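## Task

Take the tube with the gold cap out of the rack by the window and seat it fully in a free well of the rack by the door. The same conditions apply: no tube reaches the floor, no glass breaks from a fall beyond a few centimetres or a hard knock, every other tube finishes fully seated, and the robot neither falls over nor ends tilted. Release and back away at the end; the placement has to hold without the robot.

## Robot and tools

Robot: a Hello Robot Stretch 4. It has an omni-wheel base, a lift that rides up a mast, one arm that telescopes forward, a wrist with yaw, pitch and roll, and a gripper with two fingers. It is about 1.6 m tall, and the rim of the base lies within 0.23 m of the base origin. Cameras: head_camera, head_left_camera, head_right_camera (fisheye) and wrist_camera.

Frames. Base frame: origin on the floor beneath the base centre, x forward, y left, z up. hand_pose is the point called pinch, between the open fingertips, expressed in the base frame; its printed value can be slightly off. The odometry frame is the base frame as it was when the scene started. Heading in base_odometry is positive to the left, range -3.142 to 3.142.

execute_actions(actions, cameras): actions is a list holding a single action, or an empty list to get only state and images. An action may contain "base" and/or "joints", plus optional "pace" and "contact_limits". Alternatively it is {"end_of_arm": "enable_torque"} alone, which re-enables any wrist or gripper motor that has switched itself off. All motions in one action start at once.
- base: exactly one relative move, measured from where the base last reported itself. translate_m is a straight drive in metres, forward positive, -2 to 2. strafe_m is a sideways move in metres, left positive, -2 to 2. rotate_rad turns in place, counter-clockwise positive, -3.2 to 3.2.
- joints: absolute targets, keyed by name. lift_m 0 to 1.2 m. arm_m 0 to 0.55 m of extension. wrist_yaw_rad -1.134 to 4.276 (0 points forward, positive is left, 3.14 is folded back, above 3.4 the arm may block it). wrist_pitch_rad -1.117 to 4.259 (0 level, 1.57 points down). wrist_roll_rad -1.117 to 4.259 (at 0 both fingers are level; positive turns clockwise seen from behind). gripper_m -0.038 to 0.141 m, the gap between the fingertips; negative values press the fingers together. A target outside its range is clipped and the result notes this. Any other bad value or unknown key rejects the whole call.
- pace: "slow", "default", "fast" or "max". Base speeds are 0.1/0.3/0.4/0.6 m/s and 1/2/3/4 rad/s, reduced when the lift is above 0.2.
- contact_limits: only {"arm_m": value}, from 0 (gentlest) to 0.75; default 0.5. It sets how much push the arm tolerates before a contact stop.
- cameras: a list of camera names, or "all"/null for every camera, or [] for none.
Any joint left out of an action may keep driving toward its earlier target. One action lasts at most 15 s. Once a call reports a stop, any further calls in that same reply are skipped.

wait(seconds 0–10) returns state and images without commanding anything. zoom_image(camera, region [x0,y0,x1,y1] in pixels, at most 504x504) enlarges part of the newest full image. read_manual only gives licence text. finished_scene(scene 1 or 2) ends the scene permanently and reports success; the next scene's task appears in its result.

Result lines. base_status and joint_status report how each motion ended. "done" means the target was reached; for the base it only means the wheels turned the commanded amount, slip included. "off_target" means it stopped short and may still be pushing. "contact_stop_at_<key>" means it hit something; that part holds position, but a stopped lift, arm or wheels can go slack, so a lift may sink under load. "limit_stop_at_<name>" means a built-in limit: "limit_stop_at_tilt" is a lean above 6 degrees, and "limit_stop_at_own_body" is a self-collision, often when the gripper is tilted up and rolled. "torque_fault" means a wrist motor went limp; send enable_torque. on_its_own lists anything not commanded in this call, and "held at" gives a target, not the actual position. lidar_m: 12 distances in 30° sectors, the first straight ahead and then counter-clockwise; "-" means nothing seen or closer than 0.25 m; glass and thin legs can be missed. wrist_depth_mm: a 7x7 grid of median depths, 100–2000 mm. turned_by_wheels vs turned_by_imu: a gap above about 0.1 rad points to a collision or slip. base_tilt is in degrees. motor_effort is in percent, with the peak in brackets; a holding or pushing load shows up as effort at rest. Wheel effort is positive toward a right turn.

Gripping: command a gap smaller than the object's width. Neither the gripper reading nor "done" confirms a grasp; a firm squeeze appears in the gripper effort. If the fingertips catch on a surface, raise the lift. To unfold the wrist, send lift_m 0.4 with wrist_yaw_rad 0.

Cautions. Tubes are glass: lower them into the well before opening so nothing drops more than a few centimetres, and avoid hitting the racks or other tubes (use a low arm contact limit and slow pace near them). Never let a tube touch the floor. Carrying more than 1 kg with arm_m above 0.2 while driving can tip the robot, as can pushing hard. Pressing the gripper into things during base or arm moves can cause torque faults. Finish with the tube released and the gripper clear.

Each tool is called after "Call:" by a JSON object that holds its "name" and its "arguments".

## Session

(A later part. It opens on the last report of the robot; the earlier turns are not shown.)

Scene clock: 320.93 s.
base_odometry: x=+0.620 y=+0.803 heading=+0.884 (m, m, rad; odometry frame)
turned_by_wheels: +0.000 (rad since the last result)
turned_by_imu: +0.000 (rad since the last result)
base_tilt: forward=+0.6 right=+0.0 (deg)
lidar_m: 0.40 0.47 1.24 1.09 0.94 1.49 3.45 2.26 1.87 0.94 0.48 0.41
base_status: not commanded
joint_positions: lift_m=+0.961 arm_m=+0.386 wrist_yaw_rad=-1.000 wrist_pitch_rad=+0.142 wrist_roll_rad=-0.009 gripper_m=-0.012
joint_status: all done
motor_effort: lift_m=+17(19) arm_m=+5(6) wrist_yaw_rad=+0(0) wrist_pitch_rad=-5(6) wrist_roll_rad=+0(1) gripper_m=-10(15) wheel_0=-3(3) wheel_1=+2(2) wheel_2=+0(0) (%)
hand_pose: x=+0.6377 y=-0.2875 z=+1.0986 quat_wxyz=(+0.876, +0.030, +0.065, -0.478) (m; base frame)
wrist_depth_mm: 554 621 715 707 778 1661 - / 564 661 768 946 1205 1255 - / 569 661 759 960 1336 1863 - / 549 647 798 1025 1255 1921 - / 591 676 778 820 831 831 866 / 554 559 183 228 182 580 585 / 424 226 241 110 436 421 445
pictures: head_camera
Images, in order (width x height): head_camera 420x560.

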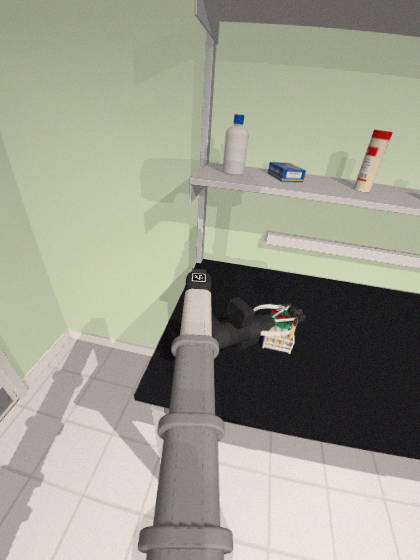

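Call:
{"name": "execute_actions", "arguments": {"actions": [{"base":{"strafe_m":-0.003},"pace":"slow"}], "cameras": []}}

Call:
{"name": "execute_actions", "arguments": {"actions": [{"joints":{"lift_m":0.952},"pace":"slow"}], "cameras": ["head_camera","wrist_camera"]}}

Call:
{"name": "zoom_image", "arguments": {"camera": "head_camera", "region": [265, 305, 315, 355]}}

Scene clock: 328.73 s.
base_odometry: x=+0.623 y=+0.801 heading=+0.884 (m, m, rad; odometry frame)
turned_by_wheels: +0.000 (rad since the last result)
turned_by_imu: +0.001 (rad since the last result)
base_tilt: forward=+0.6 right=-0.1 (deg)
lidar_m: 0.40 0.46 1.25 1.09 0.95 1.48 3.43 2.26 1.86 0.92 0.49 0.41
base_status: done
joint_positions: lift_m=+0.961 arm_m=+0.386 wrist_yaw_rad=-1.000 wrist_pitch_rad=+0.142 wrist_roll_rad=-0.009 gripper_m=-0.012
joint_status: not commanded
motor_effort: lift_m=+17(17) arm_m=+5(6) wrist_yaw_rad=+0(0) wrist_pitch_rad=-5(6) wrist_roll_rad=-1(1) gripper_m=-13(13) wheel_0=+1(4) wheel_1=-1(5) wheel_2=+0(1) (%)
hand_pose: x=+0.6377 y=-0.2875 z=+1.0986 quat_wxyz=(+0.876, +0.030, +0.065, -0.478) (m; base frame)
wrist_depth_mm: 549 627 715 707 768 1661 - / 559 654 759 960 1182 1229 - / 574 661 768 946 1308 1921 - / 549 647 778 1008 1281 1863 - / 597 683 778 820 820 842 866 / 549 554 183 228 182 580 591 / 424 216 240 110 433 421 449
pictures: none
No camera images: the call's "cameras" was empty. Leave "cameras" out to get every camera's image.

Scene clock: 329.43 s.
base_odometry: x=+0.623 y=+0.801 heading=+0.884 (m, m, rad; odometry frame)
turned_by_wheels: +0.000 (rad since the last result)
turned_by_imu: +0.000 (rad since the last result)
base_tilt: forward=+0.5 right=-0.1 (deg)
lidar_m: 0.40 0.46 1.25 1.11 0.95 1.48 3.43 2.25 1.87 0.92 0.50 0.40
base_status: not commanded
joint_positions: lift_m=+0.952 arm_m=+0.386 wrist_yaw_rad=-1.000 wrist_pitch_rad=+0.142 wrist_roll_rad=-0.009 gripper_m=-0.012
joint_status: all done
motor_effort: lift_m=+18(17) arm_m=+6(6) wrist_yaw_rad=+0(0) wrist_pitch_rad=-6(6) wrist_roll_rad=+1(0) gripper_m=-12(16) wheel_0=+1(1) wheel_1=-1(1) wheel_2=+0(0) (%)
hand_pose: x=+0.6377 y=-0.2875 z=+1.0896 quat_wxyz=(+0.876, +0.030, +0.065, -0.478) (m; base frame)
wrist_depth_mm: 549 634 723 741 732 1661 - / 564 654 768 960 1160 1255 - / 559 654 778 931 1281 1921 - / 559 654 798 1008 1255 1863 - / 591 676 778 788 798 809 831 / 530 530 183 229 182 559 574 / 413 208 223 110 421 410 433
pictures: head_camera, wrist_camera
camera_calibration (this result's frames):
wrist_camera: T_world_to_cam=[[-0.843026, -0.53735, 0.0237021, 0.353871], [-0.105646, 0.122214, -0.986865, 1.23172], [0.527395, -0.834457, -0.159798, -0.177465], [0, 0, 0, 1]] pos_world=[0.522042, -0.108467, 1.17879]
Images, in order (width x height): head_camera 420x560, wrist_camera 616x392.

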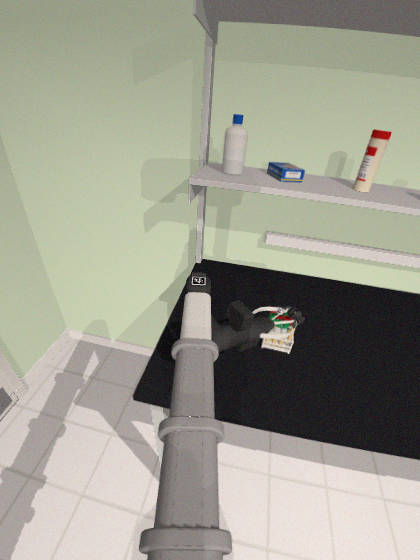

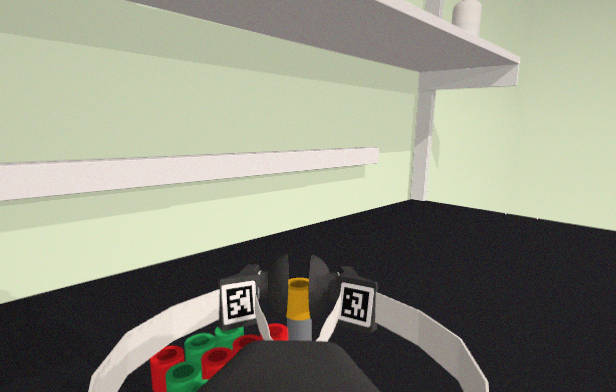

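Region (265, 305, 315, 355) of head_camera's 420x560 image, scaled by 10.080, with more detail than that image has.

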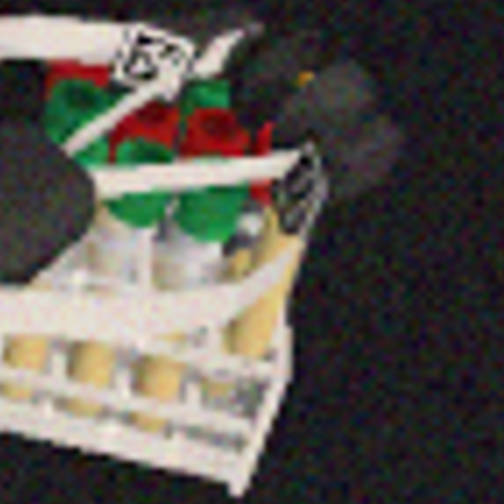

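Call:
{"name": "execute_actions", "arguments": {"actions": [{"joints":{"lift_m":0.938},"pace":"slow"}], "cameras": ["head_camera","wrist_camera"]}}

Call:
{"name": "zoom_image", "arguments": {"camera": "head_camera", "region": [265, 305, 315, 355]}}

Scene clock: 335.23 s.
base_odometry: x=+0.623 y=+0.801 heading=+0.884 (m, m, rad; odometry frame)
turned_by_wheels: +0.000 (rad since the last result)
turned_by_imu: +0.001 (rad since the last result)
base_tilt: forward=+0.6 right=-0.1 (deg)
lidar_m: 0.40 0.46 1.25 1.10 0.95 1.50 3.44 2.25 1.86 0.93 0.49 0.40
base_status: not commanded
joint_positions: lift_m=+0.938 arm_m=+0.386 wrist_yaw_rad=-1.000 wrist_pitch_rad=+0.142 wrist_roll_rad=-0.009 gripper_m=-0.012
joint_status: all done
motor_effort: lift_m=+18(17) arm_m=+6(5) wrist_yaw_rad=+0(0) wrist_pitch_rad=-9(6) wrist_roll_rad=+0(1) gripper_m=-16(15) wheel_0=+1(1) wheel_1=-1(1) wheel_2=+0(0) (%)
hand_pose: x=+0.6377 y=-0.2875 z=+1.0756 quat_wxyz=(+0.876, +0.030, +0.065, -0.478) (m; base frame)
wrist_depth_mm: 554 634 732 788 788 1078 - / 564 647 778 946 1205 1576 - / 564 640 768 946 1281 1921 - / 559 661 798 1008 1182 1808 - / 591 668 723 741 759 768 788 / 500 504 183 229 183 530 535 / 392 205 207 110 399 384 407
pictures: head_camera, wrist_camera
camera_calibration (this result's frames):
wrist_camera: T_world_to_cam=[[-0.843026, -0.53735, 0.0237023, 0.354203], [-0.105646, 0.122213, -0.986865, 1.2179], [0.527395, -0.834457, -0.159798, -0.179703], [0, 0, 0, 1]] pos_world=[0.522043, -0.108467, 1.16479]
Images, in order (width x height): head_camera 420x560, wrist_camera 616x392.

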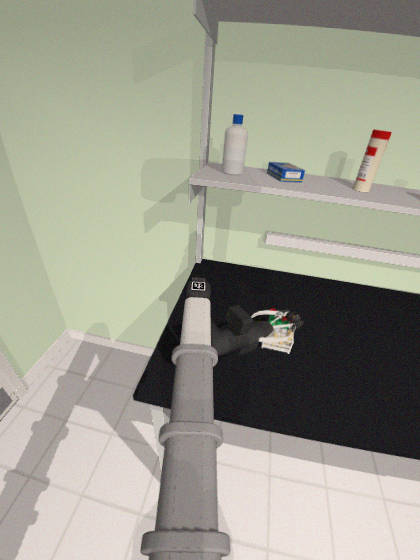

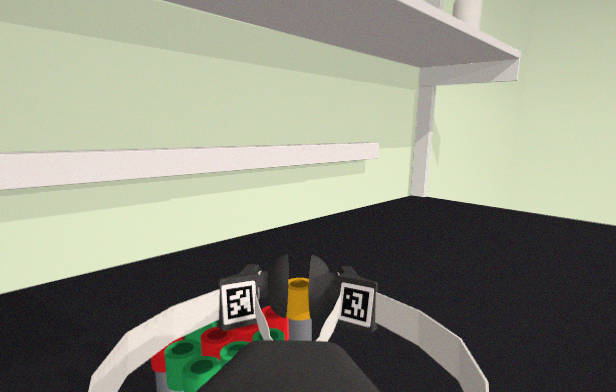

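Region (265, 305, 315, 355) of head_camera's 420x560 image, scaled by 10.080, with more detail than that image has.

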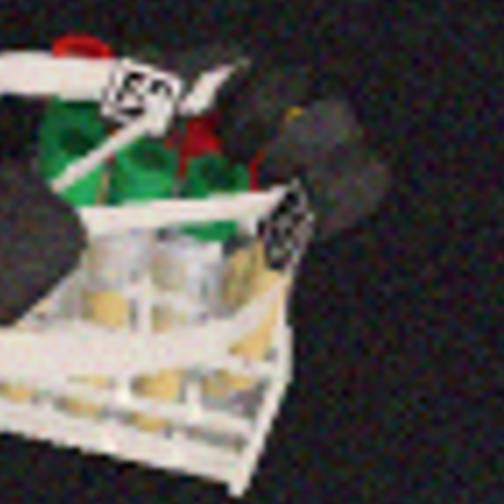

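Call:
{"name": "execute_actions", "arguments": {"actions": [{"joints":{"lift_m":0.934},"pace":"slow"}], "cameras": []}}

Call:
{"name": "execute_actions", "arguments": {"actions": [{"base":{"strafe_m":0.004},"joints":{"gripper_m":0.035},"pace":"slow"}], "cameras": ["wrist_camera"]}}

Scene clock: 341.67 s.
base_odometry: x=+0.623 y=+0.801 heading=+0.884 (m, m, rad; odometry frame)
turned_by_wheels: +0.000 (rad since the last result)
turned_by_imu: +0.001 (rad since the last result)
base_tilt: forward=+0.6 right=+0.0 (deg)
lidar_m: 0.40 0.46 1.25 1.10 0.94 1.50 3.45 2.23 1.87 0.93 0.49 0.40
base_status: not commanded
joint_positions: lift_m=+0.934 arm_m=+0.386 wrist_yaw_rad=-1.000 wrist_pitch_rad=+0.142 wrist_roll_rad=-0.009 gripper_m=-0.012
joint_status: all done
motor_effort: lift_m=+17(17) arm_m=+5(6) wrist_yaw_rad=+0(0) wrist_pitch_rad=-5(5) wrist_roll_rad=+0(0) gripper_m=-12(12) wheel_0=+1(1) wheel_1=-1(1) wheel_2=+0(0) (%)
hand_pose: x=+0.6377 y=-0.2875 z=+1.0716 quat_wxyz=(+0.876, +0.030, +0.065, -0.478) (m; base frame)
wrist_depth_mm: 554 640 741 831 798 1060 - / 559 654 778 931 1205 1576 - / 549 640 768 946 1308 1863 - / 574 661 809 1025 1205 1756 - / 597 654 723 732 741 750 788 / 492 496 183 224 182 521 535 / 382 204 203 110 394 379 404
pictures: none
No camera images: the call's "cameras" was empty. Leave "cameras" out to get every camera's image.

Scene clock: 343.57 s.
base_odometry: x=+0.620 y=+0.804 heading=+0.883 (m, m, rad; odometry frame)
turned_by_wheels: +0.000 (rad since the last result)
turned_by_imu: +0.001 (rad since the last result)
base_tilt: forward=+0.5 right=-0.1 (deg)
lidar_m: 0.39 0.46 1.24 1.10 0.92 1.50 3.43 2.26 1.86 0.93 0.50 0.42
base_status: done
joint_positions: lift_m=+0.934 arm_m=+0.386 wrist_yaw_rad=-1.000 wrist_pitch_rad=+0.142 wrist_roll_rad=-0.009 gripper_m=+0.035
joint_status: all done
motor_effort: lift_m=+17(17) arm_m=+6(6) wrist_yaw_rad=+0(0) wrist_pitch_rad=-6(6) wrist_roll_rad=+0(0) gripper_m=-2(16) wheel_0=-3(4) wheel_1=+2(4) wheel_2=+0(2) (%)
hand_pose: x=+0.6377 y=-0.2875 z=+1.0716 quat_wxyz=(+0.876, +0.030, +0.065, -0.478) (m; base frame)
wrist_depth_mm: 549 640 732 809 798 1060 - / 569 640 768 960 1205 1618 - / 554 640 768 946 1281 1921 - / 574 668 820 1008 1205 1756 - / 585 661 723 732 750 759 778 / 496 496 191 253 195 521 530 / 382 351 203 110 384 392 404
pictures: wrist_camera
camera_calibration (this result's frames):
wrist_camera: T_world_to_cam=[[-0.843026, -0.53735, 0.0237022, 0.354299], [-0.105646, 0.122214, -0.986865, 1.21396], [0.527395, -0.834457, -0.159798, -0.180341], [0, 0, 0, 1]] pos_world=[0.522044, -0.108467, 1.1608]
Images, in order (width x height): wrist_camera 616x392.

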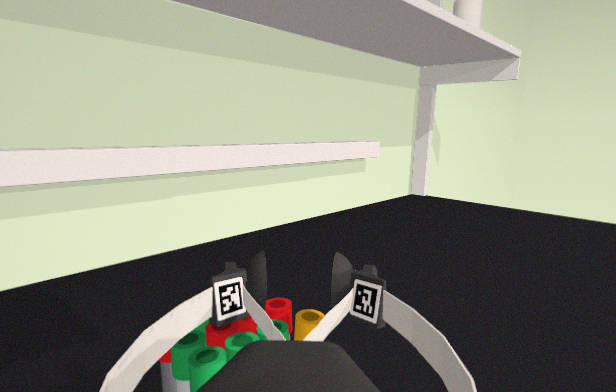

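Call:
{"name": "execute_actions", "arguments": {"actions": [{"joints":{"lift_m":0.96}}], "cameras": []}}

Call:
{"name": "execute_actions", "arguments": {"actions": [{"joints":{"arm_m":0.01,"wrist_yaw_rad":-0.5},"pace":"fast"}], "cameras": ["wrist_camera","head_camera"]}}

Call:
{"name": "zoom_image", "arguments": {"camera": "head_camera", "region": [250, 295, 315, 360]}}

Scene clock: 350.63 s.
base_odometry: x=+0.620 y=+0.804 heading=+0.883 (m, m, rad; odometry frame)
turned_by_wheels: +0.000 (rad since the last result)
turned_by_imu: +0.001 (rad since the last result)
base_tilt: forward=+0.5 right=-0.1 (deg)
lidar_m: 0.40 0.47 1.25 1.10 0.92 1.47 3.45 2.27 1.86 0.92 0.50 0.40
base_status: not commanded
joint_positions: lift_m=+0.960 arm_m=+0.386 wrist_yaw_rad=-1.000 wrist_pitch_rad=+0.142 wrist_roll_rad=-0.009 gripper_m=+0.035
joint_status: all done
motor_effort: lift_m=+23(24) arm_m=+6(6) wrist_yaw_rad=+0(0) wrist_pitch_rad=-5(6) wrist_roll_rad=+0(0) gripper_m=-3(3) wheel_0=-3(3) wheel_1=+2(2) wheel_2=+0(0) (%)
hand_pose: x=+0.6377 y=-0.2875 z=+1.0971 quat_wxyz=(+0.876, +0.030, +0.065, -0.478) (m; base frame)
wrist_depth_mm: 554 634 715 707 778 1618 - / 559 647 778 946 1205 1255 - / 574 654 768 976 1308 1921 - / 549 654 798 1025 1308 1921 - / 591 683 778 798 831 842 866 / 539 549 191 530 194 574 591 / 424 234 243 110 421 430 449
pictures: none
No camera images: the call's "cameras" was empty. Leave "cameras" out to get every camera's image.

Scene clock: 352.50 s.
base_odometry: x=+0.620 y=+0.804 heading=+0.883 (m, m, rad; odometry frame)
turned_by_wheels: +0.000 (rad since the last result)
turned_by_imu: +0.001 (rad since the last result)
base_tilt: forward=+0.5 right=-0.1 (deg)
lidar_m: 0.40 0.47 1.24 1.10 0.95 1.47 3.45 2.26 1.87 0.93 0.49 0.41
base_status: not commanded
joint_positions: lift_m=+0.960 arm_m=+0.011 wrist_yaw_rad=-0.500 wrist_pitch_rad=+0.142 wrist_roll_rad=-0.009 gripper_m=+0.035
joint_status: all done
motor_effort: lift_m=+23(23) arm_m=-6(7) wrist_yaw_rad=+2(5) wrist_pitch_rad=-6(6) wrist_roll_rad=-1(0) gripper_m=+0(4) wheel_0=-3(3) wheel_1=+2(2) wheel_2=+0(0) (%)
hand_pose: x=+0.3905 y=-0.2137 z=+1.0971 quat_wxyz=(+0.966, +0.013, +0.070, -0.247) (m; base frame)
wrist_depth_mm: 750 741 723 778 798 891 1008 / 820 878 946 1008 1078 1182 1229 / 854 891 960 1025 1098 1205 1308 / 866 946 991 1060 1160 1229 1336 / 778 788 539 809 820 842 842 / 549 554 191 504 195 580 580 / 427 392 430 110 427 433 445
pictures: head_camera, wrist_camera
camera_calibration (this result's frames):
wrist_camera: T_world_to_cam=[[-0.482843, -0.875386, 0.0237023, -0.0279581], [-0.151341, 0.0567557, -0.986851, 1.20785], [0.86253, -0.480081, -0.159886, -0.03934], [0, 0, 0, 1]] pos_world=[0.20323, -0.111913, 1.18634]
Images, in order (width x height): head_camera 420x560, wrist_camera 616x392.

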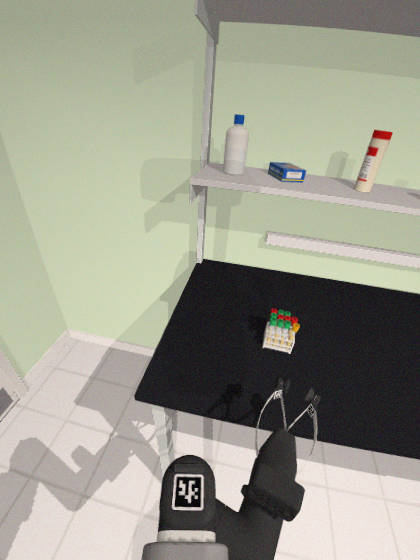

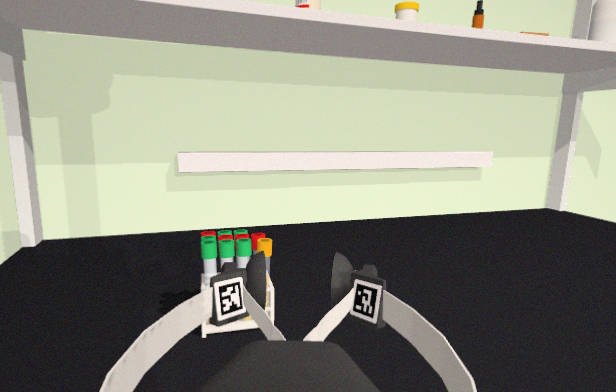

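Region (250, 295, 315, 360) of head_camera's 420x560 image, scaled by 7.754, with more detail than that image has.

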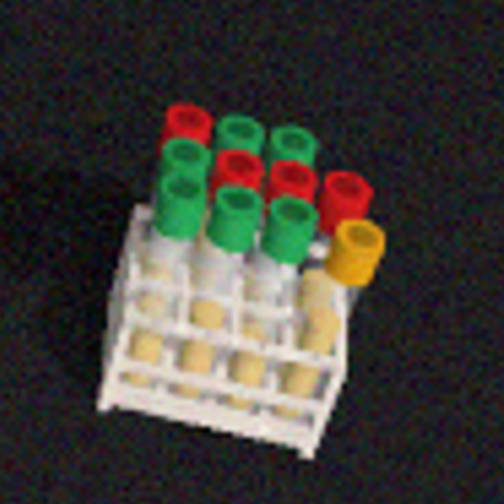

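Call:
{"name": "execute_actions", "arguments": {"actions": []}}

Scene clock: 360.67 s.
base_odometry: x=+0.620 y=+0.804 heading=+0.883 (m, m, rad; odometry frame)
turned_by_wheels: +0.000 (rad since the last result)
turned_by_imu: +0.001 (rad since the last result)
base_tilt: forward=+0.5 right=-0.1 (deg)
lidar_m: 0.40 0.47 1.25 1.08 0.94 1.50 3.43 2.27 1.86 0.91 0.52 0.41
base_status: not commanded
joint_positions: lift_m=+0.960 arm_m=+0.011 wrist_yaw_rad=-0.500 wrist_pitch_rad=+0.142 wrist_roll_rad=-0.009 gripper_m=+0.035
joint_status: all done
motor_effort: lift_m=+23(23) arm_m=-6(7) wrist_yaw_rad=+2(5) wrist_pitch_rad=-5(6) wrist_roll_rad=+0(0) gripper_m=-5(4) wheel_0=-3(3) wheel_1=+2(2) wheel_2=+0(0) (%)
hand_pose: x=+0.3905 y=-0.2137 z=+1.0971 quat_wxyz=(+0.966, +0.013, +0.070, -0.247) (m; base frame)
wrist_depth_mm: 759 741 715 788 798 891 991 / 831 891 946 1008 1098 1160 1255 / 854 904 960 1025 1098 1182 1281 / 878 931 976 1060 1160 1229 1366 / 778 788 539 809 820 842 842 / 554 554 191 500 195 580 580 / 427 394 433 110 430 433 442
pictures: head_camera, head_left_camera, head_right_camera, wrist_camera
camera_calibration (this result's frames):
wrist_camera: T_world_to_cam=[[-0.482843, -0.875386, 0.0237021, -0.0279579], [-0.151341, 0.0567558, -0.986851, 1.20785], [0.86253, -0.480081, -0.159886, -0.0393401], [0, 0, 0, 1]] pos_world=[0.20323, -0.111913, 1.18634]
Images, in order (width x height): head_camera 420x560, head_left_camera 420x672, head_right_camera 420x672, wrist_camera 616x392.

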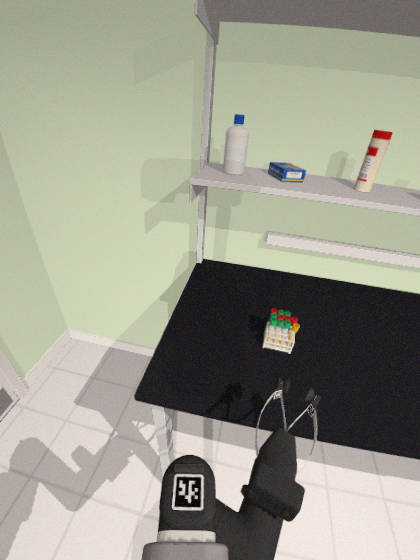

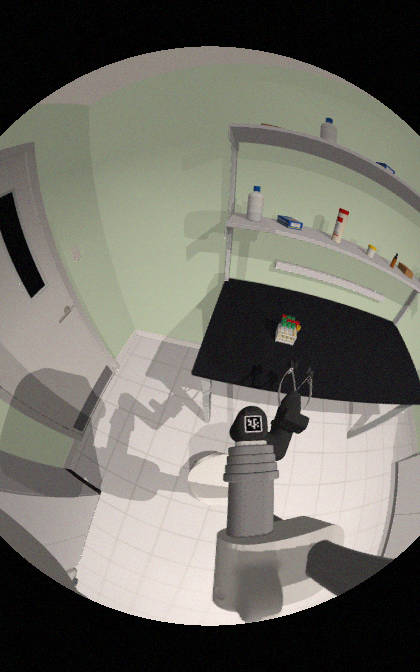

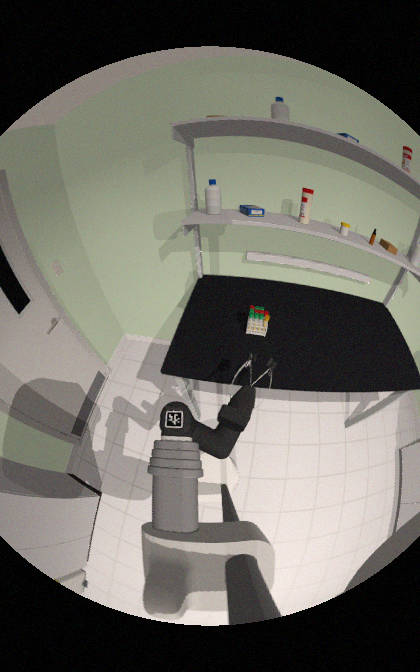

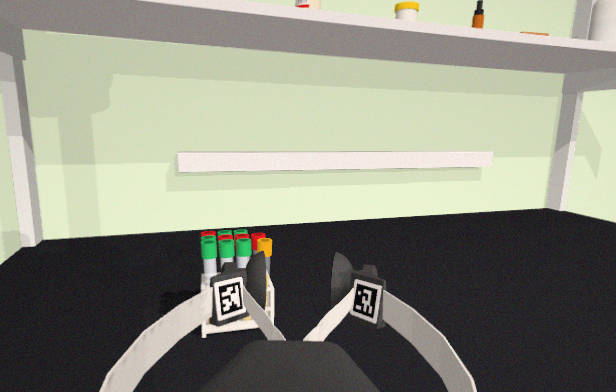

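Call:
{"name": "finished_scene", "arguments": {"scene": 2}}

The scene is finished: the task was done.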